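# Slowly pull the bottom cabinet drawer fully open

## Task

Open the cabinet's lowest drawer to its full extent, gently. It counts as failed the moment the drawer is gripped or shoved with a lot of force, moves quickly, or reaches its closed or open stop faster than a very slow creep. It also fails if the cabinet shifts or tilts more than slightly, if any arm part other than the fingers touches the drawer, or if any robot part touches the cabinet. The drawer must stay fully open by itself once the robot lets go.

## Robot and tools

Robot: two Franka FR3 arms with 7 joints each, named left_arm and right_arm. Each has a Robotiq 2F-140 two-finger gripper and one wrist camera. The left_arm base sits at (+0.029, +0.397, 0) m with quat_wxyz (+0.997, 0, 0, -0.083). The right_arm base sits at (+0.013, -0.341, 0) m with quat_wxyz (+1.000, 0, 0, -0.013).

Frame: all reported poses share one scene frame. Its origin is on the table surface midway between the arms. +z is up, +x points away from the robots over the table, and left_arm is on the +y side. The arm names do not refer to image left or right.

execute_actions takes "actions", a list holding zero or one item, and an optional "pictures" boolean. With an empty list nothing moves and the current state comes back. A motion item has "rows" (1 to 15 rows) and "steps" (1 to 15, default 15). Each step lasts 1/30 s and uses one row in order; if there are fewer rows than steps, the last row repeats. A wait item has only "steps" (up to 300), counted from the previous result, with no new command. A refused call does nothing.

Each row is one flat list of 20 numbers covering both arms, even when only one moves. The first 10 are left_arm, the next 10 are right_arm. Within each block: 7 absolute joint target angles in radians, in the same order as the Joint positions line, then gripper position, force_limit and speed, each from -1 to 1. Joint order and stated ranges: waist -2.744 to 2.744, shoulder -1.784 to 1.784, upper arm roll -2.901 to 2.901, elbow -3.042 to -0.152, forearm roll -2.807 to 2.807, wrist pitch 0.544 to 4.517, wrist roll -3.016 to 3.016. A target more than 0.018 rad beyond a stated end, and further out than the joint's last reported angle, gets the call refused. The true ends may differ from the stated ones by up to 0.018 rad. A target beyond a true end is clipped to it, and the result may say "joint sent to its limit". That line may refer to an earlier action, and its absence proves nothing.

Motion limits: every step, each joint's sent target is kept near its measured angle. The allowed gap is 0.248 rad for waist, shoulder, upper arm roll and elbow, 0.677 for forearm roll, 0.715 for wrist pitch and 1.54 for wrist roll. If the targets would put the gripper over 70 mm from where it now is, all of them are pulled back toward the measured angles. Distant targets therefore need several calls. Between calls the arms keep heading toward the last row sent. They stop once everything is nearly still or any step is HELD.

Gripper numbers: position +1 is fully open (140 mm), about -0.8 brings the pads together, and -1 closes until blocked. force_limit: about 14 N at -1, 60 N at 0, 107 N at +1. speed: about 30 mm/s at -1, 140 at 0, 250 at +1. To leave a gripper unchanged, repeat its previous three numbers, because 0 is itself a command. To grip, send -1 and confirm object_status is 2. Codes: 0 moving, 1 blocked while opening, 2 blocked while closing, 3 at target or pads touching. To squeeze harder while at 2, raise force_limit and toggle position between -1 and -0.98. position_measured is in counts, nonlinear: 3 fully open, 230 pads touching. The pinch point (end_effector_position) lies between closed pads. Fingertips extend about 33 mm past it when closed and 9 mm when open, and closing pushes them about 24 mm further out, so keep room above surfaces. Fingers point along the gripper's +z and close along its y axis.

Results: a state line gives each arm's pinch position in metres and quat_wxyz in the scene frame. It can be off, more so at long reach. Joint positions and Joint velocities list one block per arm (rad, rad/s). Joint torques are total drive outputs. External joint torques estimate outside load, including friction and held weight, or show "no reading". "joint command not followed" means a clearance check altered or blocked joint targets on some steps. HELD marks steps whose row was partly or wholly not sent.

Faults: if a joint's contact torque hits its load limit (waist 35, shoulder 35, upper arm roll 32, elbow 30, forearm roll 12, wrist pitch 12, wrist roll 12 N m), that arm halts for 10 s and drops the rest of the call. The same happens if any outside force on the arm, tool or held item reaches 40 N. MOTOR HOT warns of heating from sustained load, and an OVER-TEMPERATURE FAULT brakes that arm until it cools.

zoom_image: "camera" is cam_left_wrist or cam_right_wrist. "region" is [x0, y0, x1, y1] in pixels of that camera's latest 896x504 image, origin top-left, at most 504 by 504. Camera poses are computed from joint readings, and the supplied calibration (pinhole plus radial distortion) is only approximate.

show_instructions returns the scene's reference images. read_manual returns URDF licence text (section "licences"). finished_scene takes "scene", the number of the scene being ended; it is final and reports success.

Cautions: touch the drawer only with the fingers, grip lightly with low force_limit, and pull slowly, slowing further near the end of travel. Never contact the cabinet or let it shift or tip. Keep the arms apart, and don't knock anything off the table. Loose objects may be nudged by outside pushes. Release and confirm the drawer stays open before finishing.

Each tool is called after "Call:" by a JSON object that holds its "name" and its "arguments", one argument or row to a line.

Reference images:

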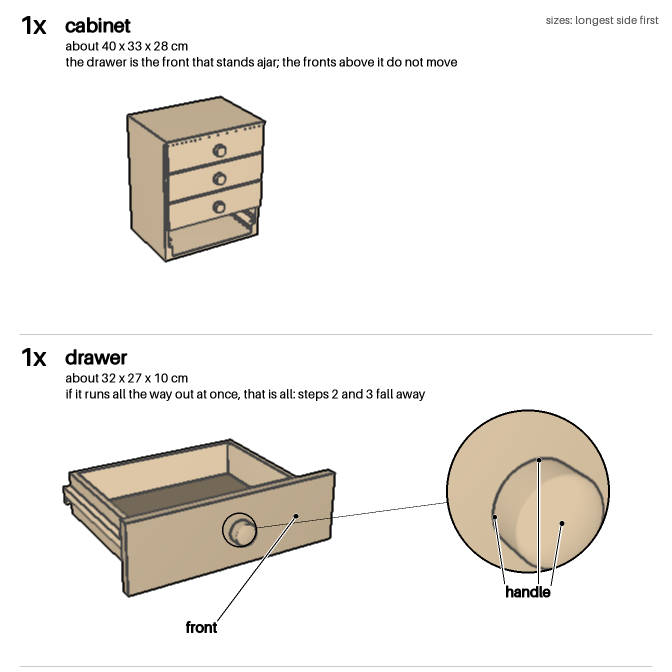

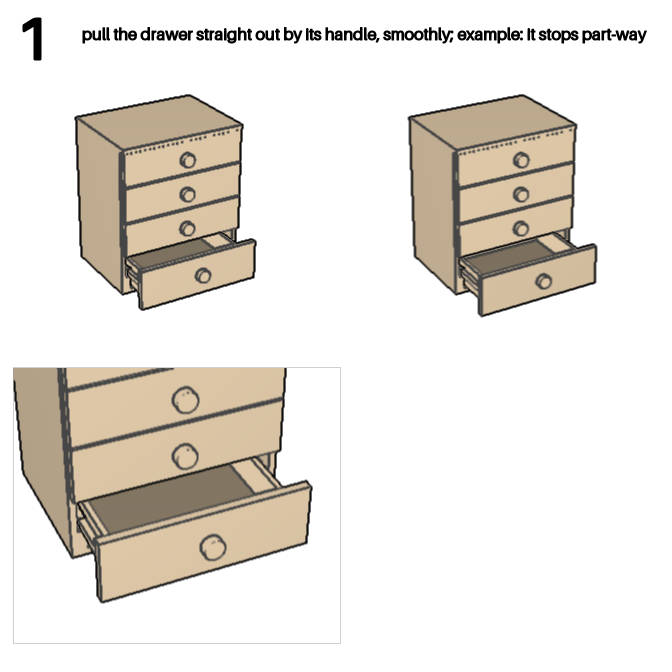

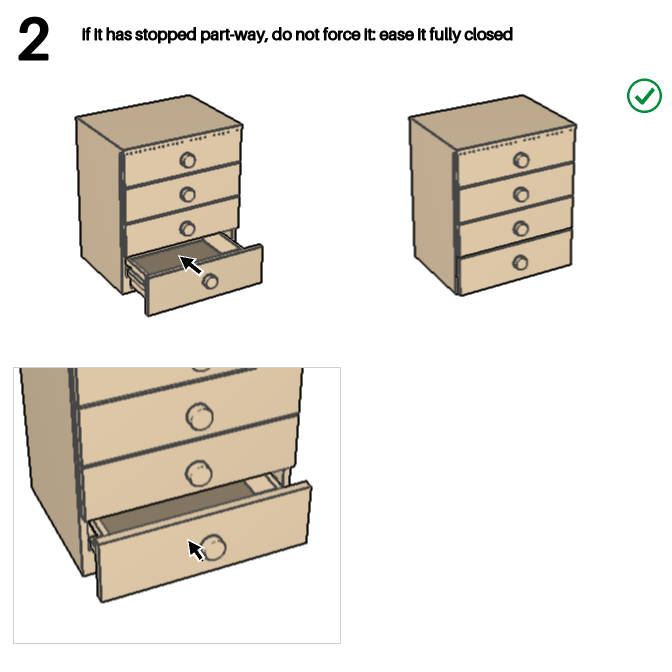

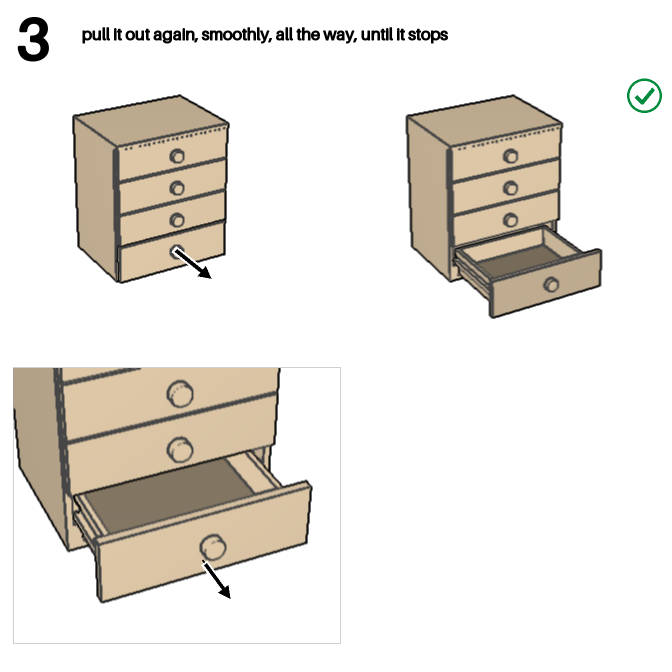

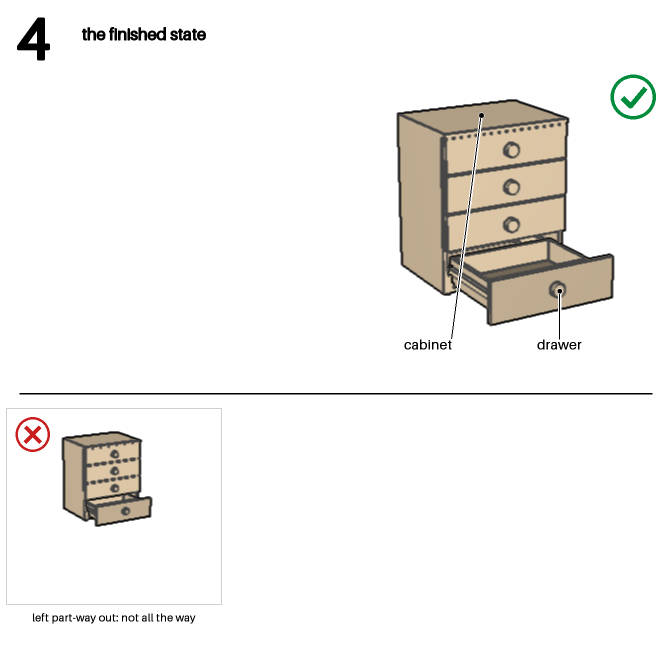

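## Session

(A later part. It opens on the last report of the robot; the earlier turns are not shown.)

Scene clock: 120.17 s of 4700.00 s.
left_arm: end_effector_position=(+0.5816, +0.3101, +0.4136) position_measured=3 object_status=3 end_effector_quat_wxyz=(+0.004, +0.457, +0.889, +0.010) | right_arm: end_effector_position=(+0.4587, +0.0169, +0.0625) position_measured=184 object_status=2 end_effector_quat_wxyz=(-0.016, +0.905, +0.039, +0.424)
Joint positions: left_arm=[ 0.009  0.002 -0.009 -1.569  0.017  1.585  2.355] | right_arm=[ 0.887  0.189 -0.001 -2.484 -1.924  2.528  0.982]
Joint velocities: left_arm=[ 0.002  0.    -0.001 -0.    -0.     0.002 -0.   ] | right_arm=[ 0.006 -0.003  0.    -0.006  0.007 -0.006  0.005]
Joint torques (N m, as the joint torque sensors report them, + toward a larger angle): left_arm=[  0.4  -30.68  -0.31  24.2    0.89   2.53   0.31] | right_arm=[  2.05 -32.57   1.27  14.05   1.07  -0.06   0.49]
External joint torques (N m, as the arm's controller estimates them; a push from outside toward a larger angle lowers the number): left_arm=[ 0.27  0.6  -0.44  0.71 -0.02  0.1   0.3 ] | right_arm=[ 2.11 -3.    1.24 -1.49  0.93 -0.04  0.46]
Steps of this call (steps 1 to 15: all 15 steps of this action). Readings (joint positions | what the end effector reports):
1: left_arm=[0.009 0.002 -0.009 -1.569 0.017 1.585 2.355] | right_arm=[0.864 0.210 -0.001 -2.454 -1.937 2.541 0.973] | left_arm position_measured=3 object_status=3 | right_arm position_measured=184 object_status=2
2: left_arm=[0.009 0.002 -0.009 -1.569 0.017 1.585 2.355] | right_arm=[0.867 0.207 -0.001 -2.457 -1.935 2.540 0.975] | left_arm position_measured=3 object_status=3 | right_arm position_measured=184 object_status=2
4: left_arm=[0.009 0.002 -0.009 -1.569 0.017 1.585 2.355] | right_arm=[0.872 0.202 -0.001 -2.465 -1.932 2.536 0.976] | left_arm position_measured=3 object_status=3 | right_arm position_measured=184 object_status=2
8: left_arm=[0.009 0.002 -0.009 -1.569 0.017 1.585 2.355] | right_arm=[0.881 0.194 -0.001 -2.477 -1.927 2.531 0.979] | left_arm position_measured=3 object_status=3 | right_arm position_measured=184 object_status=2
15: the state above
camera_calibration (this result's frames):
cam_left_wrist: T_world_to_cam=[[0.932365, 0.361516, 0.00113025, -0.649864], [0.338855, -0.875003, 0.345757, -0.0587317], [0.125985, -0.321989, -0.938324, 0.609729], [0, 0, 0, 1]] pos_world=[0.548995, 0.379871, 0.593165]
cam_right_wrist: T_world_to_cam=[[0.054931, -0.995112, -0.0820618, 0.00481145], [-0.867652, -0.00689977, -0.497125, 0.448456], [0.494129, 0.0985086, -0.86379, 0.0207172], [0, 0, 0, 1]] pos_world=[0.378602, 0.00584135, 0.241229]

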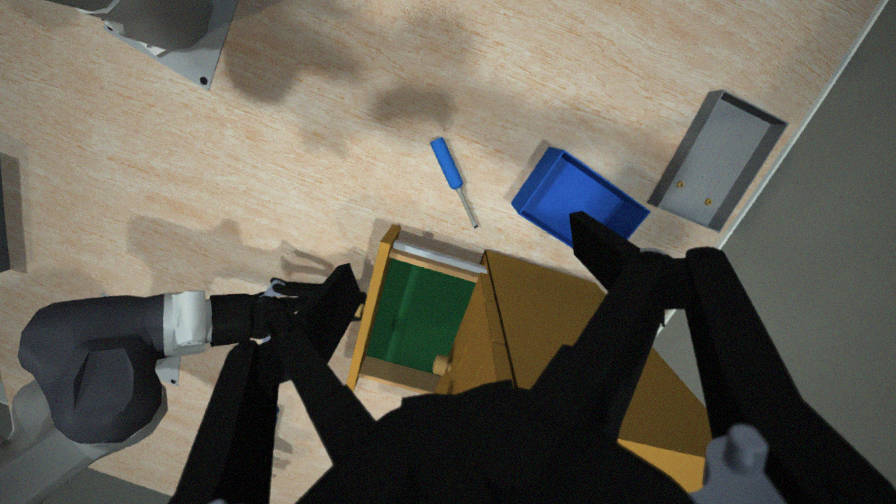

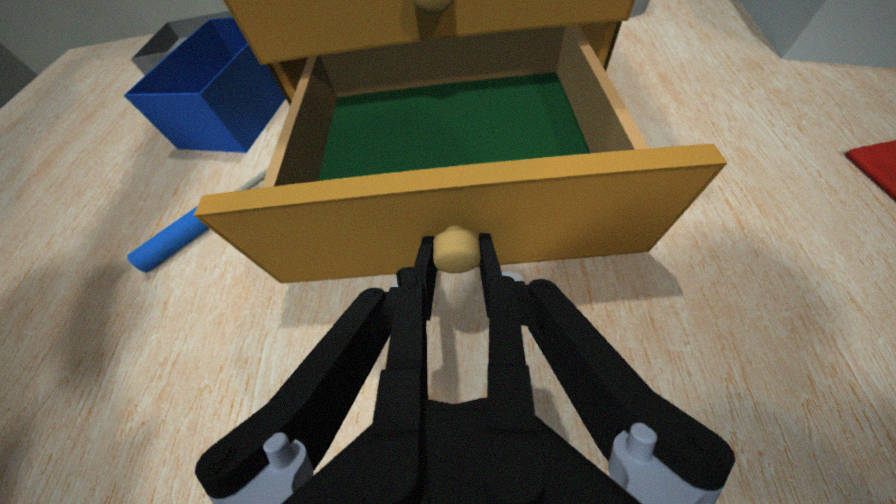

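Call:
{"name": "execute_actions", "arguments": {
  "actions": [
    {"rows":[[0.009,0.002,-0.009,-1.569,0.017,1.585,2.36,1,-1,0,0.891,0.1843,0,-2.4889,-1.918,2.5255,0.9935,-1,-0.8,-1],[0.009,0.002,-0.009,-1.569,0.017,1.585,2.36,1,-1,0,0.8919,0.1836,0,-2.49,-1.9175,2.525,0.9935,-1,-0.8,-1],[0.009,0.002,-0.009,-1.569,0.017,1.585,2.36,1,-1,0,0.8928,0.1828,0,-2.4912,-1.917,2.5245,0.9935,-1,-0.8,-1],[0.009,0.002,-0.009,-1.569,0.017,1.585,2.36,1,-1,0,0.8937,0.182,0,-2.4923,-1.9164,2.524,0.994,-1,-0.8,-1],[0.009,0.002,-0.009,-1.569,0.017,1.585,2.36,1,-1,0,0.8946,0.1813,0,-2.4934,-1.9159,2.5235,0.994,-1,-0.8,-1],[0.009,0.002,-0.009,-1.569,0.017,1.585,2.36,1,-1,0,0.8955,0.1805,0,-2.4945,-1.9154,2.523,0.994,-1,-0.8,-1],[0.009,0.002,-0.009,-1.569,0.017,1.585,2.36,1,-1,0,0.8964,0.1797,0,-2.4956,-1.9148,2.5225,0.9945,-1,-0.8,-1],[0.009,0.002,-0.009,-1.569,0.017,1.585,2.36,1,-1,0,0.8973,0.1789,0,-2.4968,-1.9143,2.522,0.9945,-1,-0.8,-1],[0.009,0.002,-0.009,-1.569,0.017,1.585,2.36,1,-1,0,0.8982,0.1782,0,-2.4979,-1.9138,2.5215,0.995,-1,-0.8,-1],[0.009,0.002,-0.009,-1.569,0.017,1.585,2.36,1,-1,0,0.8991,0.1774,0,-2.499,-1.9132,2.521,0.995,-1,-0.8,-1],[0.009,0.002,-0.009,-1.569,0.017,1.585,2.36,1,-1,0,0.9,0.1766,0,-2.5001,-1.9127,2.5205,0.9955,-1,-0.8,-1],[0.009,0.002,-0.009,-1.569,0.017,1.585,2.36,1,-1,0,0.901,0.1759,0,-2.5012,-1.9122,2.52,0.9955,-1,-0.8,-1],[0.009,0.002,-0.009,-1.569,0.017,1.585,2.36,1,-1,0,0.9019,0.1751,0,-2.5023,-1.9116,2.5198,0.996,-1,-0.8,-1],[0.009,0.002,-0.009,-1.569,0.017,1.585,2.36,1,-1,0,0.9028,0.1744,0,-2.5034,-1.9113,2.5195,0.996,-1,-0.8,-1]],"steps":15}
  ]
}}

Scene clock: 122.97 s of 4700.00 s.
left_arm: end_effector_position=(+0.5816, +0.3101, +0.4136) position_measured=3 object_status=3 end_effector_quat_wxyz=(+0.004, +0.457, +0.889, +0.010) | right_arm: end_effector_position=(+0.4525, +0.0161, +0.0626) position_measured=184 object_status=2 end_effector_quat_wxyz=(-0.016, +0.904, +0.039, +0.424)
Joint positions: left_arm=[ 0.009  0.002 -0.009 -1.569  0.017  1.585  2.355] | right_arm=[ 0.899  0.179 -0.001 -2.499 -1.917  2.521  0.986]
Joint velocities: left_arm=[ 0.002 -0.     0.001  0.     0.001  0.    -0.001] | right_arm=[ 0.018 -0.016  0.    -0.023  0.011 -0.011  0.006]
Joint torques (N m, as the joint torque sensors report them, + toward a larger angle): left_arm=[  0.35 -30.47  -0.6   24.06   0.85   2.51   0.29] | right_arm=[  2.9  -31.39   0.93  14.85   0.91   0.03   0.46]
External joint torques (N m, as the arm's controller estimates them; a push from outside toward a larger angle lowers the number): left_arm=[ 0.28  1.15 -0.67  0.39 -0.06  0.06  0.29] | right_arm=[ 3.18 -2.43  1.12 -0.64  0.78  0.09  0.43]
Steps of this call (steps 1 to 15: the robot went on to your last target; steps 16 to 69: nothing new was sent; steps 70 to 84: all 15 steps of this action). Readings (joint positions | what the end effector reports):
70: left_arm=[0.009 0.002 -0.009 -1.569 0.017 1.585 2.355] | right_arm=[0.888 0.188 -0.001 -2.485 -1.923 2.527 0.983] | left_arm position_measured=3 object_status=3 | right_arm position_measured=184 object_status=2
71: left_arm=[0.009 0.002 -0.009 -1.569 0.017 1.585 2.355] | right_arm=[0.888 0.188 -0.001 -2.486 -1.923 2.527 0.984] | left_arm position_measured=3 object_status=3 | right_arm position_measured=184 object_status=2
73: left_arm=[0.009 0.002 -0.009 -1.569 0.017 1.585 2.355] | right_arm=[0.889 0.187 -0.001 -2.487 -1.922 2.526 0.984] | left_arm position_measured=3 object_status=3 | right_arm position_measured=184 object_status=2
77: left_arm=[0.009 0.002 -0.009 -1.569 0.017 1.585 2.355] | right_arm=[0.893 0.184 -0.001 -2.491 -1.920 2.524 0.984] | left_arm position_measured=3 object_status=3 | right_arm position_measured=184 object_status=2
84: the state above
camera_calibration (this result's frames):
cam_left_wrist: T_world_to_cam=[[0.932366, 0.361514, 0.00113019, -0.649864], [0.338853, -0.875004, 0.345757, -0.0587304], [0.125985, -0.321989, -0.938324, 0.60973], [0, 0, 0, 1]] pos_world=[0.548995, 0.379871, 0.593165]
cam_right_wrist: T_world_to_cam=[[0.0553038, -0.995158, -0.081258, 0.00416672], [-0.867509, -0.00759851, -0.497364, 0.443021], [0.494338, 0.0979982, -0.863728, 0.0239167], [0, 0, 0, 1]] pos_world=[0.372271, 0.00516905, 0.241339]

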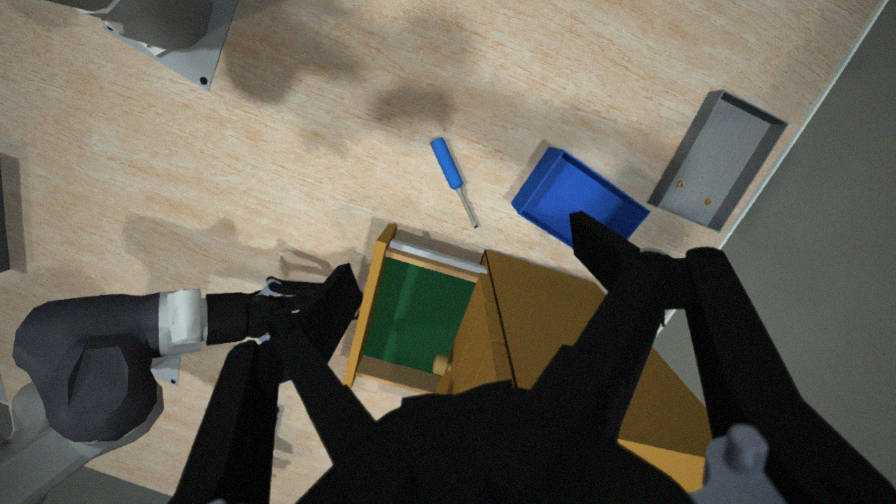

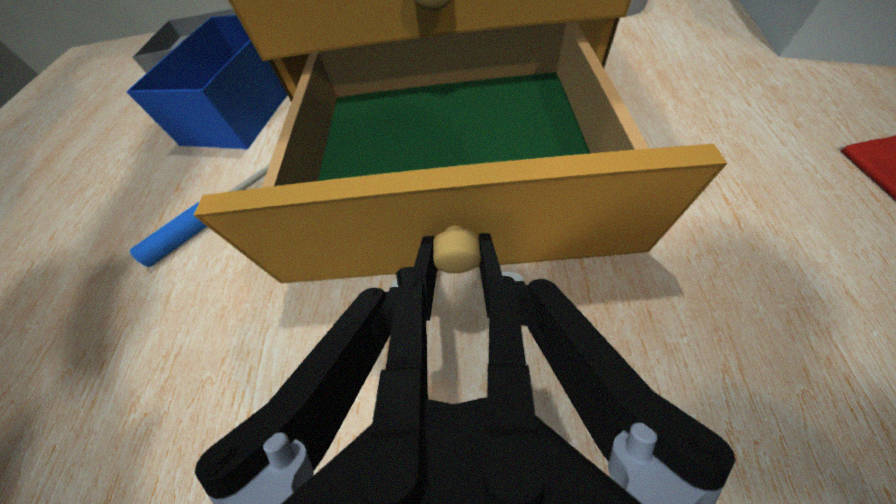

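Call:
{"name": "execute_actions", "arguments": {
  "actions": [
    {"rows":[[0.009,0.002,-0.009,-1.569,0.017,1.585,2.36,1,-1,0,0.9035,0.1738,0,-2.5043,-1.9106,2.5187,0.996,-1,-0.8,-1],[0.009,0.002,-0.009,-1.569,0.017,1.585,2.36,1,-1,0,0.9042,0.1732,0,-2.5052,-1.9101,2.5182,0.9963,-1,-0.8,-1],[0.009,0.002,-0.009,-1.569,0.017,1.585,2.36,1,-1,0,0.9049,0.1726,0,-2.506,-1.9097,2.5178,0.9966,-1,-0.8,-1],[0.009,0.002,-0.009,-1.569,0.017,1.585,2.36,1,-1,0,0.9056,0.172,0,-2.5069,-1.9092,2.5174,0.9969,-1,-0.8,-1],[0.009,0.002,-0.009,-1.569,0.017,1.585,2.36,1,-1,0,0.9063,0.1714,0,-2.5078,-1.9087,2.517,0.9972,-1,-0.8,-1],[0.009,0.002,-0.009,-1.569,0.017,1.585,2.36,1,-1,0,0.907,0.1708,0,-2.5087,-1.9083,2.5166,0.9975,-1,-0.8,-1],[0.009,0.002,-0.009,-1.569,0.017,1.585,2.36,1,-1,0,0.9077,0.1702,0,-2.5096,-1.9078,2.5161,0.9977,-1,-0.8,-1],[0.009,0.002,-0.009,-1.569,0.017,1.585,2.36,1,-1,0,0.9084,0.1696,0,-2.5104,-1.9073,2.5157,0.998,-1,-0.8,-1],[0.009,0.002,-0.009,-1.569,0.017,1.585,2.36,1,-1,0,0.9091,0.169,0,-2.5113,-1.9069,2.5153,0.9983,-1,-0.8,-1],[0.009,0.002,-0.009,-1.569,0.017,1.585,2.36,1,-1,0,0.9098,0.1684,0,-2.5122,-1.9064,2.5149,0.9985,-1,-0.8,-1],[0.009,0.002,-0.009,-1.569,0.017,1.585,2.36,1,-1,0,0.9104,0.1677,0,-2.5131,-1.906,2.5145,0.9988,-1,-0.8,-1],[0.009,0.002,-0.009,-1.569,0.017,1.585,2.36,1,-1,0,0.9111,0.1671,0,-2.514,-1.9055,2.5141,0.999,-1,-0.8,-1],[0.009,0.002,-0.009,-1.569,0.017,1.585,2.36,1,-1,0,0.9118,0.1665,0,-2.5148,-1.905,2.5137,0.9993,-1,-0.8,-1],[0.009,0.002,-0.009,-1.569,0.017,1.585,2.36,1,-1,0,0.9125,0.1659,0,-2.5157,-1.9046,2.5134,0.9995,-1,-0.8,-1],[0.009,0.002,-0.009,-1.569,0.017,1.585,2.36,1,-1,0,0.9132,0.1653,0,-2.5166,-1.9043,2.5134,0.9995,-1,-0.8,-1]],"steps":15}
  ],
  "pictures": false
}}

Scene clock: 126.27 s of 4700.00 s.
left_arm: end_effector_position=(+0.5816, +0.3101, +0.4136) position_measured=3 object_status=3 end_effector_quat_wxyz=(+0.004, +0.457, +0.889, +0.010) | right_arm: end_effector_position=(+0.4469, +0.0154, +0.0627) position_measured=184 object_status=2 end_effector_quat_wxyz=(-0.016, +0.904, +0.039, +0.424)
Joint positions: left_arm=[ 0.009  0.002 -0.009 -1.569  0.017  1.585  2.355] | right_arm=[ 0.909  0.17  -0.001 -2.512 -1.91   2.515  0.989]
Joint velocities: left_arm=[-0.001 -0.002 -0.    -0.    -0.     0.     0.   ] | right_arm=[ 0.021 -0.02   0.001 -0.026  0.012 -0.009  0.005]
Joint torques (N m, as the joint torque sensors report them, + toward a larger angle): left_arm=[  0.47 -30.52  -0.37  24.11   0.88   2.51   0.32] | right_arm=[  2.23 -30.89   1.04  14.2    0.98  -0.15   0.49]
External joint torques (N m, as the arm's controller estimates them; a push from outside toward a larger angle lowers the number): left_arm=[ 0.5   1.   -0.34  0.47 -0.02  0.06  0.31] | right_arm=[ 2.3  -2.04  0.96 -1.27  0.85 -0.12  0.47]
Steps of this call (steps 1 to 15: the robot went on to your last target; steps 16 to 84: nothing new was sent; steps 85 to 99: all 15 steps of this action). Readings (joint positions | what the end effector reports):
85: left_arm=[0.009 0.002 -0.009 -1.569 0.017 1.585 2.355] | right_arm=[0.900 0.178 -0.001 -2.501 -1.916 2.520 0.987] | left_arm position_measured=3 object_status=3 | right_arm position_measured=184 object_status=2
86: left_arm=[0.009 0.002 -0.009 -1.569 0.017 1.585 2.355] | right_arm=[0.901 0.177 -0.001 -2.501 -1.915 2.519 0.987] | left_arm position_measured=3 object_status=3 | right_arm position_measured=184 object_status=2
88: left_arm=[0.009 0.002 -0.009 -1.569 0.017 1.585 2.355] | right_arm=[0.902 0.176 -0.001 -2.502 -1.915 2.519 0.987] | left_arm position_measured=3 object_status=3 | right_arm position_measured=184 object_status=2
92: left_arm=[0.009 0.002 -0.009 -1.569 0.017 1.585 2.355] | right_arm=[0.904 0.174 -0.001 -2.506 -1.913 2.518 0.988] | left_arm position_measured=3 object_status=3 | right_arm position_measured=184 object_status=2
99: the state above

Call:
{"name": "execute_actions", "arguments": {
  "actions": [
    {"rows":[[0.009,0.002,-0.009,-1.569,0.017,1.585,2.36,1,-1,0,0.9138,0.1648,0,-2.5173,-1.9037,2.5127,0.9997,-1,-0.8,-1],[0.009,0.002,-0.009,-1.569,0.017,1.585,2.36,1,-1,0,0.9144,0.1643,0,-2.5181,-1.9033,2.5124,0.9999,-1,-0.8,-1],[0.009,0.002,-0.009,-1.569,0.017,1.585,2.36,1,-1,0,0.915,0.1638,0,-2.5188,-1.9029,2.512,1.0001,-1,-0.8,-1],[0.009,0.002,-0.009,-1.569,0.017,1.585,2.36,1,-1,0,0.9155,0.1633,0,-2.5195,-1.9025,2.5117,1.0003,-1,-0.8,-1],[0.009,0.002,-0.009,-1.569,0.017,1.585,2.36,1,-1,0,0.9161,0.1628,0,-2.5203,-1.9021,2.5113,1.0005,-1,-0.8,-1],[0.009,0.002,-0.009,-1.569,0.017,1.585,2.36,1,-1,0,0.9167,0.1623,0,-2.521,-1.9017,2.511,1.0007,-1,-0.8,-1],[0.009,0.002,-0.009,-1.569,0.017,1.585,2.36,1,-1,0,0.9173,0.1618,0,-2.5217,-1.9013,2.5106,1.0009,-1,-0.8,-1],[0.009,0.002,-0.009,-1.569,0.017,1.585,2.36,1,-1,0,0.918,0.1613,0,-2.5224,-1.9009,2.5103,1.0011,-1,-0.8,-1],[0.009,0.002,-0.009,-1.569,0.017,1.585,2.36,1,-1,0,0.9186,0.1608,0,-2.5231,-1.9005,2.5099,1.0013,-1,-0.8,-1],[0.009,0.002,-0.009,-1.569,0.017,1.585,2.36,1,-1,0,0.9192,0.1603,0,-2.5239,-1.9,2.5096,1.0015,-1,-0.8,-1],[0.009,0.002,-0.009,-1.569,0.017,1.585,2.36,1,-1,0,0.9198,0.1598,0,-2.5246,-1.8996,2.5092,1.0017,-1,-0.8,-1],[0.009,0.002,-0.009,-1.569,0.017,1.585,2.36,1,-1,0,0.9205,0.1593,0,-2.5253,-1.8992,2.5089,1.0019,-1,-0.8,-1],[0.009,0.002,-0.009,-1.569,0.017,1.585,2.36,1,-1,0,0.9211,0.1588,0,-2.526,-1.8988,2.5086,1.0021,-1,-0.8,-1],[0.009,0.002,-0.009,-1.569,0.017,1.585,2.36,1,-1,0,0.9217,0.1583,0,-2.5267,-1.8984,2.5082,1.0023,-1,-0.8,-1],[0.009,0.002,-0.009,-1.569,0.017,1.585,2.36,1,-1,0,0.9223,0.1578,0,-2.5274,-1.898,2.5079,1.0025,-1,-0.8,-1]],"steps":15}
  ]
}}

Scene clock: 129.80 s of 4700.00 s.
left_arm: end_effector_position=(+0.5816, +0.3101, +0.4136) position_measured=3 object_status=3 end_effector_quat_wxyz=(+0.004, +0.457, +0.889, +0.010) | right_arm: end_effector_position=(+0.4420, +0.0148, +0.0628) position_measured=184 object_status=2 end_effector_quat_wxyz=(-0.016, +0.904, +0.039, +0.424)
Joint positions: left_arm=[ 0.009  0.002 -0.009 -1.569  0.017  1.585  2.355] | right_arm=[ 0.918  0.162 -0.001 -2.523 -1.904  2.51   0.992]
Joint velocities: left_arm=[ 0.001  0.001  0.    -0.001 -0.001 -0.    -0.001] | right_arm=[ 0.018 -0.014  0.001 -0.021  0.01  -0.01   0.006]
Joint torques (N m, as the joint torque sensors report them, + toward a larger angle): left_arm=[  0.27 -30.69  -0.32  24.09   0.9    2.5    0.3 ] | right_arm=[  1.97 -30.79   0.93  13.51   0.96  -0.15   0.53]
External joint torques (N m, as the arm's controller estimates them; a push from outside toward a larger angle lowers the number): left_arm=[ 0.2   0.69 -0.39  0.57 -0.01  0.06  0.3 ] | right_arm=[ 2.03 -2.4   0.84 -1.81  0.85 -0.11  0.51]
Steps of this call (steps 1 to 15: the robot went on to your last target; steps 16 to 90: nothing new was sent; then 0.03 s passed at rest; steps 91 to 105: all 15 steps of this action). Readings (joint positions | what the end effector reports):
91: left_arm=[0.009 0.002 -0.009 -1.569 0.017 1.585 2.355] | right_arm=[0.911 0.168 -0.001 -2.514 -1.909 2.514 0.990] | left_arm position_measured=3 object_status=3 | right_arm position_measured=184 object_status=2
92: left_arm=[0.009 0.002 -0.009 -1.569 0.017 1.585 2.355] | right_arm=[0.911 0.168 -0.001 -2.514 -1.909 2.514 0.990] | left_arm position_measured=3 object_status=3 | right_arm position_measured=184 object_status=2
94: left_arm=[0.009 0.002 -0.009 -1.569 0.017 1.585 2.355] | right_arm=[0.912 0.168 -0.001 -2.515 -1.908 2.513 0.990] | left_arm position_measured=3 object_status=3 | right_arm position_measured=184 object_status=2
98: left_arm=[0.009 0.002 -0.009 -1.569 0.017 1.585 2.355] | right_arm=[0.914 0.166 -0.001 -2.518 -1.907 2.512 0.991] | left_arm position_measured=3 object_status=3 | right_arm position_measured=184 object_status=2
105: the state above
camera_calibration (this result's frames):
cam_left_wrist: T_world_to_cam=[[0.932367, 0.36151, 0.00112991, -0.649863], [0.33885, -0.875005, 0.345757, -0.0587283], [0.125983, -0.321989, -0.938324, 0.60973], [0, 0, 0, 1]] pos_world=[0.548996, 0.379871, 0.593164]
cam_right_wrist: T_world_to_cam=[[0.0549268, -0.995192, -0.0810982, 0.00358622], [-0.86751, -0.00734946, -0.497366, 0.434031], [0.494378, 0.0976722, -0.863742, 0.0294031], [0, 0, 0, 1]] pos_world=[0.361793, 0.003887, 0.24156]

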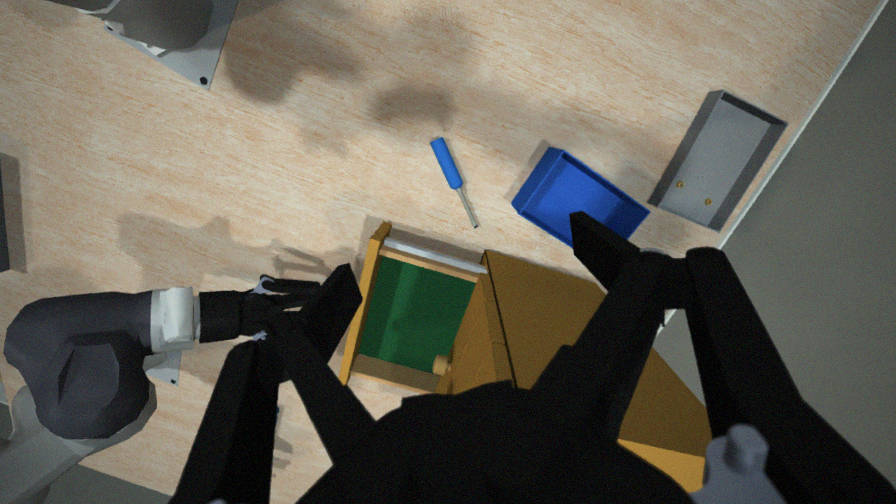

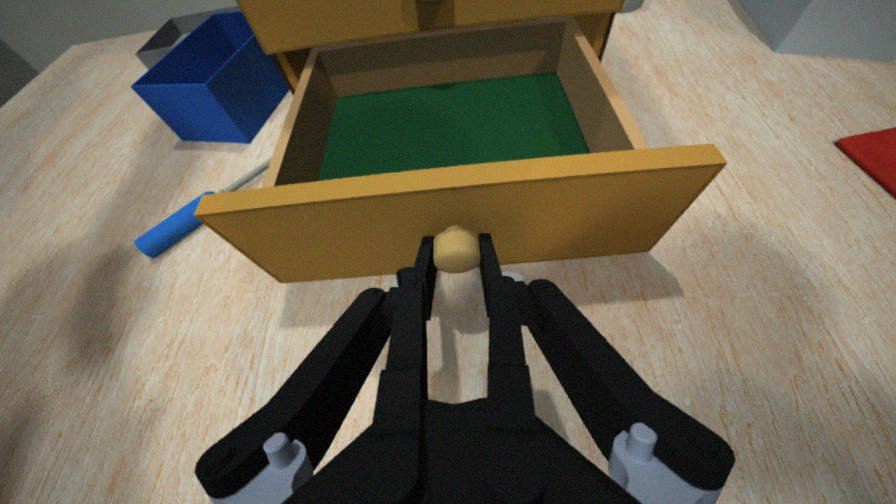

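→148.

Call:
{"name": "execute_actions", "arguments": {
  "actions": [
    {"rows":[[0.009,0.002,-0.009,-1.569,0.017,1.585,2.36,1,-1,0,0.9229,0.1573,0,-2.5281,-1.8976,2.5075,1.0026,-1,-0.8,-1],[0.009,0.002,-0.009,-1.569,0.017,1.585,2.36,1,-1,0,0.9236,0.1568,0,-2.5288,-1.8972,2.5072,1.0028,-1,-0.8,-1],[0.009,0.002,-0.009,-1.569,0.017,1.585,2.36,1,-1,0,0.9242,0.1563,0,-2.5296,-1.8967,2.5068,1.0029,-1,-0.8,-1],[0.009,0.002,-0.009,-1.569,0.017,1.585,2.36,1,-1,0,0.9248,0.1558,0,-2.5303,-1.8963,2.5065,1.0031,-1,-0.8,-1],[0.009,0.002,-0.009,-1.569,0.017,1.585,2.36,1,-1,0,0.9255,0.1553,0,-2.531,-1.8959,2.5061,1.0032,-1,-0.8,-1],[0.009,0.002,-0.009,-1.569,0.017,1.585,2.36,1,-1,0,0.9261,0.1548,0,-2.5317,-1.8955,2.5058,1.0034,-1,-0.8,-1],[0.009,0.002,-0.009,-1.569,0.017,1.585,2.36,1,-1,0,0.9267,0.1543,0,-2.5324,-1.8951,2.5054,1.0035,-1,-0.8,-1],[0.009,0.002,-0.009,-1.569,0.017,1.585,2.36,1,-1,0,0.9274,0.1538,0,-2.5331,-1.8946,2.5051,1.0037,-1,-0.8,-1],[0.009,0.002,-0.009,-1.569,0.017,1.585,2.36,1,-1,0,0.928,0.1533,0,-2.5338,-1.8942,2.5048,1.0038,-1,-0.8,-1],[0.009,0.002,-0.009,-1.569,0.017,1.585,2.36,1,-1,0,0.9286,0.1528,0,-2.5346,-1.8938,2.5044,1.004,-1,-0.8,-1],[0.009,0.002,-0.009,-1.569,0.017,1.585,2.36,1,-1,0,0.9292,0.1523,0,-2.5353,-1.8934,2.5041,1.0041,-1,-0.8,-1],[0.009,0.002,-0.009,-1.569,0.017,1.585,2.36,1,-1,0,0.9299,0.1518,0,-2.536,-1.893,2.5037,1.0043,-1,-0.8,-1],[0.009,0.002,-0.009,-1.569,0.017,1.585,2.36,1,-1,0,0.9305,0.1513,0,-2.5367,-1.8925,2.5034,1.0044,-1,-0.8,-1],[0.009,0.002,-0.009,-1.569,0.017,1.585,2.36,1,-1,0,0.9311,0.1508,0,-2.5374,-1.8921,2.503,1.0046,-1,-0.8,-1],[0.009,0.002,-0.009,-1.569,0.017,1.585,2.36,1,-1,0,0.9317,0.1503,0,-2.5381,-1.8917,2.5027,1.0047,-1,-0.8,-1]],"steps":15}
  ],
  "pictures": false
}}

Scene clock: 132.57 s of 4700.00 s.
left_arm: end_effector_position=(+0.5816, +0.3101, +0.4136) position_measured=3 object_status=3 end_effector_quat_wxyz=(+0.004, +0.457, +0.889, +0.010) | right_arm: end_effector_position=(+0.4372, +0.0142, +0.0629) position_measured=184 object_status=2 end_effector_quat_wxyz=(-0.016, +0.904, +0.039, +0.425)
Joint positions: left_arm=[ 0.009  0.002 -0.009 -1.569  0.017  1.585  2.355] | right_arm=[ 0.928  0.155 -0.001 -2.533 -1.898  2.505  0.994]
Joint velocities: left_arm=[ 0.001 -0.001  0.    -0.     0.    -0.     0.   ] | right_arm=[ 0.018 -0.014  0.    -0.022  0.011 -0.009  0.004]
Joint torques (N m, as the joint torque sensors report them, + toward a larger angle): left_arm=[  0.36 -30.53  -0.42  24.05   0.89   2.51   0.31] | right_arm=[  1.46 -30.55   0.96  14.39   0.99  -0.14   0.44]
External joint torques (N m, as the arm's controller estimates them; a push from outside toward a larger angle lowers the number): left_arm=[ 0.32  0.92 -0.46  0.46 -0.02  0.07  0.31] | right_arm=[ 1.53 -2.5   0.88 -0.85  0.88 -0.1   0.42]
Steps of this call (steps 1 to 15: the robot went on to your last target; steps 16 to 68: nothing new was sent; steps 69 to 83: all 15 steps of this action). Readings (joint positions | what the end effector reports):
69: left_arm=[0.009 0.002 -0.009 -1.569 0.017 1.585 2.355] | right_arm=[0.920 0.161 -0.001 -2.524 -1.903 2.509 0.993] | left_arm position_measured=3 object_status=3 | right_arm position_measured=184 object_status=2
70: left_arm=[0.009 0.002 -0.009 -1.569 0.017 1.585 2.355] | right_arm=[0.920 0.161 -0.001 -2.525 -1.902 2.509 0.993] | left_arm position_measured=3 object_status=3 | right_arm position_measured=184 object_status=2
72: left_arm=[0.009 0.002 -0.009 -1.569 0.017 1.585 2.355] | right_arm=[0.921 0.160 -0.001 -2.526 -1.902 2.508 0.993] | left_arm position_measured=3 object_status=3 | right_arm position_measured=184 object_status=2
76: left_arm=[0.009 0.002 -0.009 -1.569 0.017 1.585 2.355] | right_arm=[0.924 0.158 -0.001 -2.528 -1.900 2.507 0.993] | left_arm position_measured=3 object_status=3 | right_arm position_measured=184 object_status=2
83: the state above

Call:
{"name": "execute_actions", "arguments": {
  "actions": [
    {"rows":[[0.009,0.002,-0.009,-1.569,0.017,1.585,2.36,1,-1,0,0.9323,0.1498,0,-2.5388,-1.8913,2.5024,1.0049,-1,-0.8,-1],[0.009,0.002,-0.009,-1.569,0.017,1.585,2.36,1,-1,0,0.933,0.1493,0,-2.5395,-1.8908,2.502,1.005,-1,-0.8,-1],[0.009,0.002,-0.009,-1.569,0.017,1.585,2.36,1,-1,0,0.9336,0.1488,0,-2.5402,-1.8904,2.5017,1.0052,-1,-0.8,-1],[0.009,0.002,-0.009,-1.569,0.017,1.585,2.36,1,-1,0,0.9343,0.1483,0,-2.5409,-1.8899,2.5013,1.0054,-1,-0.8,-1],[0.009,0.002,-0.009,-1.569,0.017,1.585,2.36,1,-1,0,0.9349,0.1478,0,-2.5416,-1.8895,2.501,1.0056,-1,-0.8,-1],[0.009,0.002,-0.009,-1.569,0.017,1.585,2.36,1,-1,0,0.9355,0.1473,0,-2.5423,-1.8891,2.5006,1.0057,-1,-0.8,-1],[0.009,0.002,-0.009,-1.569,0.017,1.585,2.36,1,-1,0,0.9362,0.1468,0,-2.543,-1.8886,2.5003,1.0059,-1,-0.8,-1],[0.009,0.002,-0.009,-1.569,0.017,1.585,2.36,1,-1,0,0.9368,0.1463,0,-2.5437,-1.8882,2.4999,1.0061,-1,-0.8,-1],[0.009,0.002,-0.009,-1.569,0.017,1.585,2.36,1,-1,0,0.9375,0.1458,0,-2.5444,-1.8877,2.4996,1.0062,-1,-0.8,-1],[0.009,0.002,-0.009,-1.569,0.017,1.585,2.36,1,-1,0,0.9381,0.1453,0,-2.5451,-1.8873,2.4992,1.0064,-1,-0.8,-1],[0.009,0.002,-0.009,-1.569,0.017,1.585,2.36,1,-1,0,0.9388,0.1448,0,-2.5458,-1.8869,2.4989,1.0066,-1,-0.8,-1],[0.009,0.002,-0.009,-1.569,0.017,1.585,2.36,1,-1,0,0.9394,0.1444,0,-2.5465,-1.8864,2.4985,1.0067,-1,-0.8,-1],[0.009,0.002,-0.009,-1.569,0.017,1.585,2.36,1,-1,0,0.9401,0.1439,0,-2.5473,-1.886,2.4982,1.0069,-1,-0.8,-1],[0.009,0.002,-0.009,-1.569,0.017,1.585,2.36,1,-1,0,0.9407,0.1434,0,-2.548,-1.8855,2.4978,1.0071,-1,-0.8,-1],[0.009,0.002,-0.009,-1.569,0.017,1.585,2.36,1,-1,0,0.9414,0.1429,0,-2.5487,-1.8851,2.4975,1.0073,-1,-0.8,-1]],"steps":15}
  ],
  "pictures": false
}}

Scene clock: 136.43 s of 4700.00 s.
left_arm: end_effector_position=(+0.5816, +0.3101, +0.4136) position_measured=3 object_status=3 end_effector_quat_wxyz=(+0.004, +0.457, +0.889, +0.010) | right_arm: end_effector_position=(+0.4324, +0.0136, +0.0630) position_measured=184 object_status=2 end_effector_quat_wxyz=(-0.015, +0.904, +0.039, +0.425)
Joint positions: left_arm=[ 0.009  0.002 -0.009 -1.569  0.017  1.585  2.355] | right_arm=[ 0.937  0.147 -0.001 -2.544 -1.891  2.5    0.997]
Joint velocities: left_arm=[-0.     0.001  0.001  0.001  0.001  0.    -0.001] | right_arm=[ 0.019 -0.016 -0.001 -0.021  0.013 -0.009  0.006]
Joint torques (N m, as the joint torque sensors report them, + toward a larger angle): left_arm=[  0.16 -30.78  -0.66  24.05   0.9    2.48   0.32] | right_arm=[  1.54 -30.3    0.68  13.27   0.94  -0.19   0.54]
External joint torques (N m, as the arm's controller estimates them; a push from outside toward a larger angle lowers the number): left_arm=[ 0.13  0.67 -0.7   0.44 -0.01  0.03  0.32] | right_arm=[ 1.61 -2.45  0.61 -1.97  0.84 -0.15  0.52]
Steps of this call (steps 1 to 15: the robot went on to your last target; steps 16 to 90: nothing new was sent; then 0.37 s passed at rest; steps 91 to 105: all 15 steps of this action). Readings (joint positions | what the end effector reports):
91: left_arm=[0.009 0.002 -0.009 -1.569 0.017 1.585 2.355] | right_arm=[0.930 0.154 -0.001 -2.535 -1.896 2.504 0.995] | left_arm position_measured=3 object_status=3 | right_arm position_measured=184 object_status=2
92: left_arm=[0.009 0.002 -0.009 -1.569 0.017 1.585 2.355] | right_arm=[0.930 0.153 -0.001 -2.535 -1.896 2.504 0.995] | left_arm position_measured=3 object_status=3 | right_arm position_measured=184 object_status=2
94: left_arm=[0.009 0.002 -0.009 -1.569 0.017 1.585 2.355] | right_arm=[0.931 0.153 -0.001 -2.536 -1.896 2.503 0.995] | left_arm position_measured=3 object_status=3 | right_arm position_measured=184 object_status=2
98: left_arm=[0.009 0.002 -0.009 -1.569 0.017 1.585 2.355] | right_arm=[0.933 0.151 -0.001 -2.539 -1.894 2.502 0.996] | left_arm position_measured=3 object_status=3 | right_arm position_measured=184 object_status=2
105: the state above

→158.

Call:
{"name": "execute_actions", "arguments": {
  "actions": [
    {"rows":[[0.009,0.002,-0.009,-1.569,0.017,1.585,2.36,1,-1,0,0.942,0.1424,0,-2.5494,-1.8846,2.4971,1.0074,-1,-0.8,-1],[0.009,0.002,-0.009,-1.569,0.017,1.585,2.36,1,-1,0,0.9427,0.1419,0,-2.5501,-1.8842,2.4968,1.0076,-1,-0.8,-1],[0.009,0.002,-0.009,-1.569,0.017,1.585,2.36,1,-1,0,0.9433,0.1414,0,-2.5508,-1.8837,2.4964,1.0077,-1,-0.8,-1],[0.009,0.002,-0.009,-1.569,0.017,1.585,2.36,1,-1,0,0.944,0.1409,0,-2.5515,-1.8833,2.4961,1.0079,-1,-0.8,-1],[0.009,0.002,-0.009,-1.569,0.017,1.585,2.36,1,-1,0,0.9447,0.1404,0,-2.5522,-1.8828,2.4957,1.008,-1,-0.8,-1],[0.009,0.002,-0.009,-1.569,0.017,1.585,2.36,1,-1,0,0.9453,0.14,0,-2.5529,-1.8824,2.4954,1.0082,-1,-0.8,-1],[0.009,0.002,-0.009,-1.569,0.017,1.585,2.36,1,-1,0,0.946,0.1395,0,-2.5536,-1.8819,2.495,1.0083,-1,-0.8,-1],[0.009,0.002,-0.009,-1.569,0.017,1.585,2.36,1,-1,0,0.9466,0.139,0,-2.5543,-1.8815,2.4947,1.0085,-1,-0.8,-1],[0.009,0.002,-0.009,-1.569,0.017,1.585,2.36,1,-1,0,0.9473,0.1385,0,-2.555,-1.881,2.4943,1.0086,-1,-0.8,-1],[0.009,0.002,-0.009,-1.569,0.017,1.585,2.36,1,-1,0,0.948,0.138,0,-2.5556,-1.8806,2.494,1.0088,-1,-0.8,-1],[0.009,0.002,-0.009,-1.569,0.017,1.585,2.36,1,-1,0,0.9486,0.1375,0,-2.5563,-1.8801,2.4936,1.0089,-1,-0.8,-1],[0.009,0.002,-0.009,-1.569,0.017,1.585,2.36,1,-1,0,0.9493,0.137,0,-2.557,-1.8797,2.4933,1.0091,-1,-0.8,-1],[0.009,0.002,-0.009,-1.569,0.017,1.585,2.36,1,-1,0,0.9499,0.1365,0,-2.5577,-1.8792,2.4929,1.0092,-1,-0.8,-1],[0.009,0.002,-0.009,-1.569,0.017,1.585,2.36,1,-1,0,0.9506,0.136,0,-2.5584,-1.8788,2.4926,1.0094,-1,-0.8,-1],[0.009,0.002,-0.009,-1.569,0.017,1.585,2.36,1,-1,0,0.9513,0.1355,0,-2.5591,-1.8783,2.4922,1.0095,-1,-0.8,-1]],"steps":15}
  ],
  "pictures": false
}}

Scene clock: 139.33 s of 4700.00 s.
left_arm: end_effector_position=(+0.5816, +0.3101, +0.4136) position_measured=3 object_status=3 end_effector_quat_wxyz=(+0.004, +0.457, +0.889, +0.010) | right_arm: end_effector_position=(+0.4276, +0.0130, +0.0631) position_measured=184 object_status=2 end_effector_quat_wxyz=(-0.015, +0.904, +0.039, +0.425)
Joint positions: left_arm=[ 0.009  0.002 -0.009 -1.569  0.017  1.585  2.355] | right_arm=[ 0.947  0.14  -0.001 -2.555 -1.884  2.494  0.999]
Joint velocities: left_arm=[-0.001 -0.001 -0.    -0.    -0.    -0.    -0.002] | right_arm=[ 0.02  -0.015 -0.    -0.02   0.014 -0.009  0.003]
Joint torques (N m, as the joint torque sensors report them, + toward a larger angle): left_arm=[  0.34 -30.69  -0.65  24.16   0.91   2.53   0.32] | right_arm=[  0.97 -30.72   1.    14.35   0.97  -0.15   0.47]
External joint torques (N m, as the arm's controller estimates them; a push from outside toward a larger angle lowers the number): left_arm=[ 0.38  0.83 -0.62  0.55  0.01  0.08  0.32] | right_arm=[ 1.02 -3.32  0.91 -0.72  0.88 -0.11  0.45]
Steps of this call (steps 1 to 15: the robot went on to your last target; steps 16 to 72: nothing new was sent; steps 73 to 87: all 15 steps of this action). Readings (joint positions | what the end effector reports):
73: left_arm=[0.009 0.002 -0.009 -1.569 0.017 1.585 2.355] | right_arm=[0.939 0.146 -0.001 -2.546 -1.890 2.498 0.998] | left_arm position_measured=3 object_status=3 | right_arm position_measured=184 object_status=2
74: left_arm=[0.009 0.002 -0.009 -1.569 0.017 1.585 2.355] | right_arm=[0.939 0.146 -0.001 -2.546 -1.889 2.498 0.998] | left_arm position_measured=3 object_status=3 | right_arm position_measured=184 object_status=2
76: left_arm=[0.009 0.002 -0.009 -1.569 0.017 1.585 2.355] | right_arm=[0.940 0.145 -0.001 -2.547 -1.889 2.498 0.998] | left_arm position_measured=3 object_status=3 | right_arm position_measured=184 object_status=2
80: left_arm=[0.009 0.002 -0.009 -1.569 0.017 1.585 2.355] | right_arm=[0.943 0.143 -0.001 -2.550 -1.887 2.497 0.998] | left_arm position_measured=3 object_status=3 | right_arm position_measured=184 object_status=2
87: the state above

→163 (q1 .00068, q2 -.00047, q4 -.00068, q5 .00047).

Call:
{"name": "execute_actions", "arguments": {
  "actions": [
    {"rows":[[0.009,0.002,-0.009,-1.569,0.017,1.585,2.36,1,-1,0,0.952,0.135,0,-2.5598,-1.8778,2.4919,1.0096,-1,-0.8,-1],[0.009,0.002,-0.009,-1.569,0.017,1.585,2.36,1,-1,0,0.9527,0.1346,0,-2.5605,-1.8774,2.4915,1.0098,-1,-0.8,-1],[0.009,0.002,-0.009,-1.569,0.017,1.585,2.36,1,-1,0,0.9533,0.1341,0,-2.5612,-1.8769,2.4912,1.0099,-1,-0.8,-1],[0.009,0.002,-0.009,-1.569,0.017,1.585,2.36,1,-1,0,0.954,0.1336,0,-2.5619,-1.8764,2.4908,1.0101,-1,-0.8,-1],[0.009,0.002,-0.009,-1.569,0.017,1.585,2.36,1,-1,0,0.9547,0.1332,0,-2.5626,-1.876,2.4905,1.0102,-1,-0.8,-1],[0.009,0.002,-0.009,-1.569,0.017,1.585,2.36,1,-1,0,0.9554,0.1327,0,-2.5633,-1.8755,2.4901,1.0104,-1,-0.8,-1],[0.009,0.002,-0.009,-1.569,0.017,1.585,2.36,1,-1,0,0.9561,0.1322,0,-2.564,-1.875,2.4898,1.0105,-1,-0.8,-1],[0.009,0.002,-0.009,-1.569,0.017,1.585,2.36,1,-1,0,0.9567,0.1317,0,-2.5647,-1.8745,2.4894,1.0107,-1,-0.8,-1],[0.009,0.002,-0.009,-1.569,0.017,1.585,2.36,1,-1,0,0.9574,0.1313,0,-2.5653,-1.8741,2.4891,1.0108,-1,-0.8,-1],[0.009,0.002,-0.009,-1.569,0.017,1.585,2.36,1,-1,0,0.9581,0.1308,0,-2.566,-1.8736,2.4887,1.011,-1,-0.8,-1],[0.009,0.002,-0.009,-1.569,0.017,1.585,2.36,1,-1,0,0.9588,0.1303,0,-2.5667,-1.8731,2.4884,1.0111,-1,-0.8,-1],[0.009,0.002,-0.009,-1.569,0.017,1.585,2.36,1,-1,0,0.9595,0.1299,0,-2.5674,-1.8727,2.488,1.0113,-1,-0.8,-1],[0.009,0.002,-0.009,-1.569,0.017,1.585,2.36,1,-1,0,0.9601,0.1294,0,-2.5681,-1.8722,2.4877,1.0114,-1,-0.8,-1],[0.009,0.002,-0.009,-1.569,0.017,1.585,2.36,1,-1,0,0.9608,0.1289,0,-2.5687,-1.8717,2.4873,1.0116,-1,-0.8,-1],[0.009,0.002,-0.009,-1.569,0.017,1.585,2.36,1,-1,0,0.9615,0.1285,0,-2.5694,-1.8713,2.487,1.0117,-1,-0.8,-1]],"steps":15}
  ],
  "pictures": false
}}

Scene clock: 142.10 s of 4700.00 s.
left_arm: end_effector_position=(+0.5816, +0.3101, +0.4136) position_measured=3 object_status=3 end_effector_quat_wxyz=(+0.004, +0.457, +0.889, +0.010) | right_arm: end_effector_position=(+0.4230, +0.0123, +0.0632) position_measured=184 object_status=2 end_effector_quat_wxyz=(-0.015, +0.904, +0.039, +0.425)
Joint positions: left_arm=[ 0.009  0.002 -0.009 -1.569  0.017  1.585  2.355] | right_arm=[ 0.957  0.133 -0.001 -2.565 -1.877  2.489  1.002]
Joint velocities: left_arm=[ 0.     0.001 -0.001 -0.001  0.     0.001  0.001] | right_arm=[ 0.009  0.    -0.001 -0.006  0.004 -0.015  0.004]
Joint torques (N m, as the joint torque sensors report them, + toward a larger angle): left_arm=[  0.4  -30.66  -0.62  24.06   0.91   2.49   0.3 ] | right_arm=[  2.63 -30.48   1.06  13.25   1.35   0.17   0.4 ]
External joint torques (N m, as the arm's controller estimates them; a push from outside toward a larger angle lowers the number): left_arm=[ 0.45  0.61 -0.57  0.58  0.01  0.06  0.3 ] | right_arm=[ 2.71 -3.16  1.17 -1.71  1.14  0.3   0.37]
Steps of this call (steps 1 to 15: the robot went on to your last target; steps 16 to 68: nothing new was sent; steps 69 to 83: all 15 steps of this action). Readings (joint positions | what the end effector reports):
69: left_arm=[0.009 0.002 -0.009 -1.569 0.017 1.585 2.355] | right_arm=[0.949 0.139 -0.001 -2.556 -1.883 2.493 1.000] | left_arm position_measured=3 object_status=3 | right_arm position_measured=184 object_status=2
70: left_arm=[0.009 0.002 -0.009 -1.569 0.017 1.585 2.355] | right_arm=[0.949 0.139 -0.001 -2.557 -1.883 2.493 1.000] | left_arm position_measured=3 object_status=3 | right_arm position_measured=184 object_status=2
72: left_arm=[0.009 0.002 -0.009 -1.569 0.017 1.585 2.355] | right_arm=[0.950 0.138 -0.001 -2.558 -1.882 2.493 1.000] | left_arm position_measured=3 object_status=3 | right_arm position_measured=184 object_status=2
76: left_arm=[0.009 0.002 -0.009 -1.569 0.017 1.585 2.355] | right_arm=[0.953 0.136 -0.001 -2.560 -1.880 2.491 1.001] | left_arm position_measured=3 object_status=3 | right_arm position_measured=184 object_status=2
83: the state above

Velocities dropped — likely the end (~202 mm). Confirm with 1.3 mm more.

Call:
{"name": "execute_actions", "arguments": {
  "actions": [
    {"rows":[[0.009,0.002,-0.009,-1.569,0.017,1.585,2.36,1,-1,0,0.9622,0.128,0,-2.5701,-1.8708,2.487,1.0117,-1,-0.8,-1],[0.009,0.002,-0.009,-1.569,0.017,1.585,2.36,1,-1,0,0.9629,0.1276,0,-2.5708,-1.8703,2.4865,1.0117,-1,-0.8,-1],[0.009,0.002,-0.009,-1.569,0.017,1.585,2.36,1,-1,0,0.9635,0.1271,0,-2.5714,-1.8699,2.486,1.0117,-1,-0.8,-1],[0.009,0.002,-0.009,-1.569,0.017,1.585,2.36,1,-1,0,0.9642,0.1266,0,-2.5721,-1.8694,2.4857,1.0117,-1,-0.8,-1]],"steps":9}
  ],
  "pictures": false
}}

Scene clock: 143.47 s of 4700.00 s.
left_arm: end_effector_position=(+0.5816, +0.3101, +0.4136) position_measured=3 object_status=3 end_effector_quat_wxyz=(+0.004, +0.457, +0.889, +0.010) | right_arm: end_effector_position=(+0.4228, +0.0121, +0.0633) position_measured=184 object_status=2 end_effector_quat_wxyz=(-0.014, +0.904, +0.039, +0.426)
Joint positions: left_arm=[ 0.009  0.002 -0.009 -1.569  0.017  1.585  2.355] | right_arm=[ 0.96   0.133 -0.001 -2.565 -1.876  2.486  1.002]
Joint velocities: left_arm=[ 0.     0.    -0.001 -0.     0.    -0.001 -0.001] | right_arm=[ 0.003 -0.001 -0.001  0.001  0.001 -0.001 -0.   ]
Joint torques (N m, as the joint torque sensors report them, + toward a larger angle): left_arm=[  0.3  -30.71  -0.57  24.03   0.91   2.5    0.32] | right_arm=[  2.7  -31.52   1.74  11.48   1.62  -0.03   0.5 ]
External joint torques (N m, as the arm's controller estimates them; a push from outside toward a larger angle lowers the number): left_arm=[ 0.24  0.55 -0.63  0.54  0.    0.07  0.32] | right_arm=[ 2.56 -4.18  1.57 -3.59  1.53  0.    0.48]
Steps of this call (steps 1 to 15: the robot went on to your last target; steps 16 to 32: nothing new was sent; steps 33 to 41: all 9 steps of this action). Readings (joint positions | what the end effector reports):
33: left_arm=[0.009 0.002 -0.009 -1.569 0.017 1.585 2.355] | right_arm=[0.958 0.133 -0.001 -2.565 -1.877 2.487 1.002] | left_arm position_measured=3 object_status=3 | right_arm position_measured=184 object_status=2
34: left_arm=[0.009 0.002 -0.009 -1.569 0.017 1.585 2.355] | right_arm=[0.958 0.133 -0.001 -2.565 -1.877 2.487 1.002] | left_arm position_measured=3 object_status=3 | right_arm position_measured=184 object_status=2
36: left_arm=[0.009 0.002 -0.009 -1.569 0.017 1.585 2.355] | right_arm=[0.959 0.133 -0.001 -2.565 -1.877 2.486 1.002] | left_arm position_measured=3 object_status=3 | right_arm position_measured=184 object_status=2
40: left_arm=[0.009 0.002 -0.009 -1.569 0.017 1.585 2.355] | right_arm=[0.960 0.133 -0.001 -2.565 -1.876 2.486 1.002] | left_arm position_measured=3 object_status=3 | right_arm position_measured=184 object_status=2
41: the state above


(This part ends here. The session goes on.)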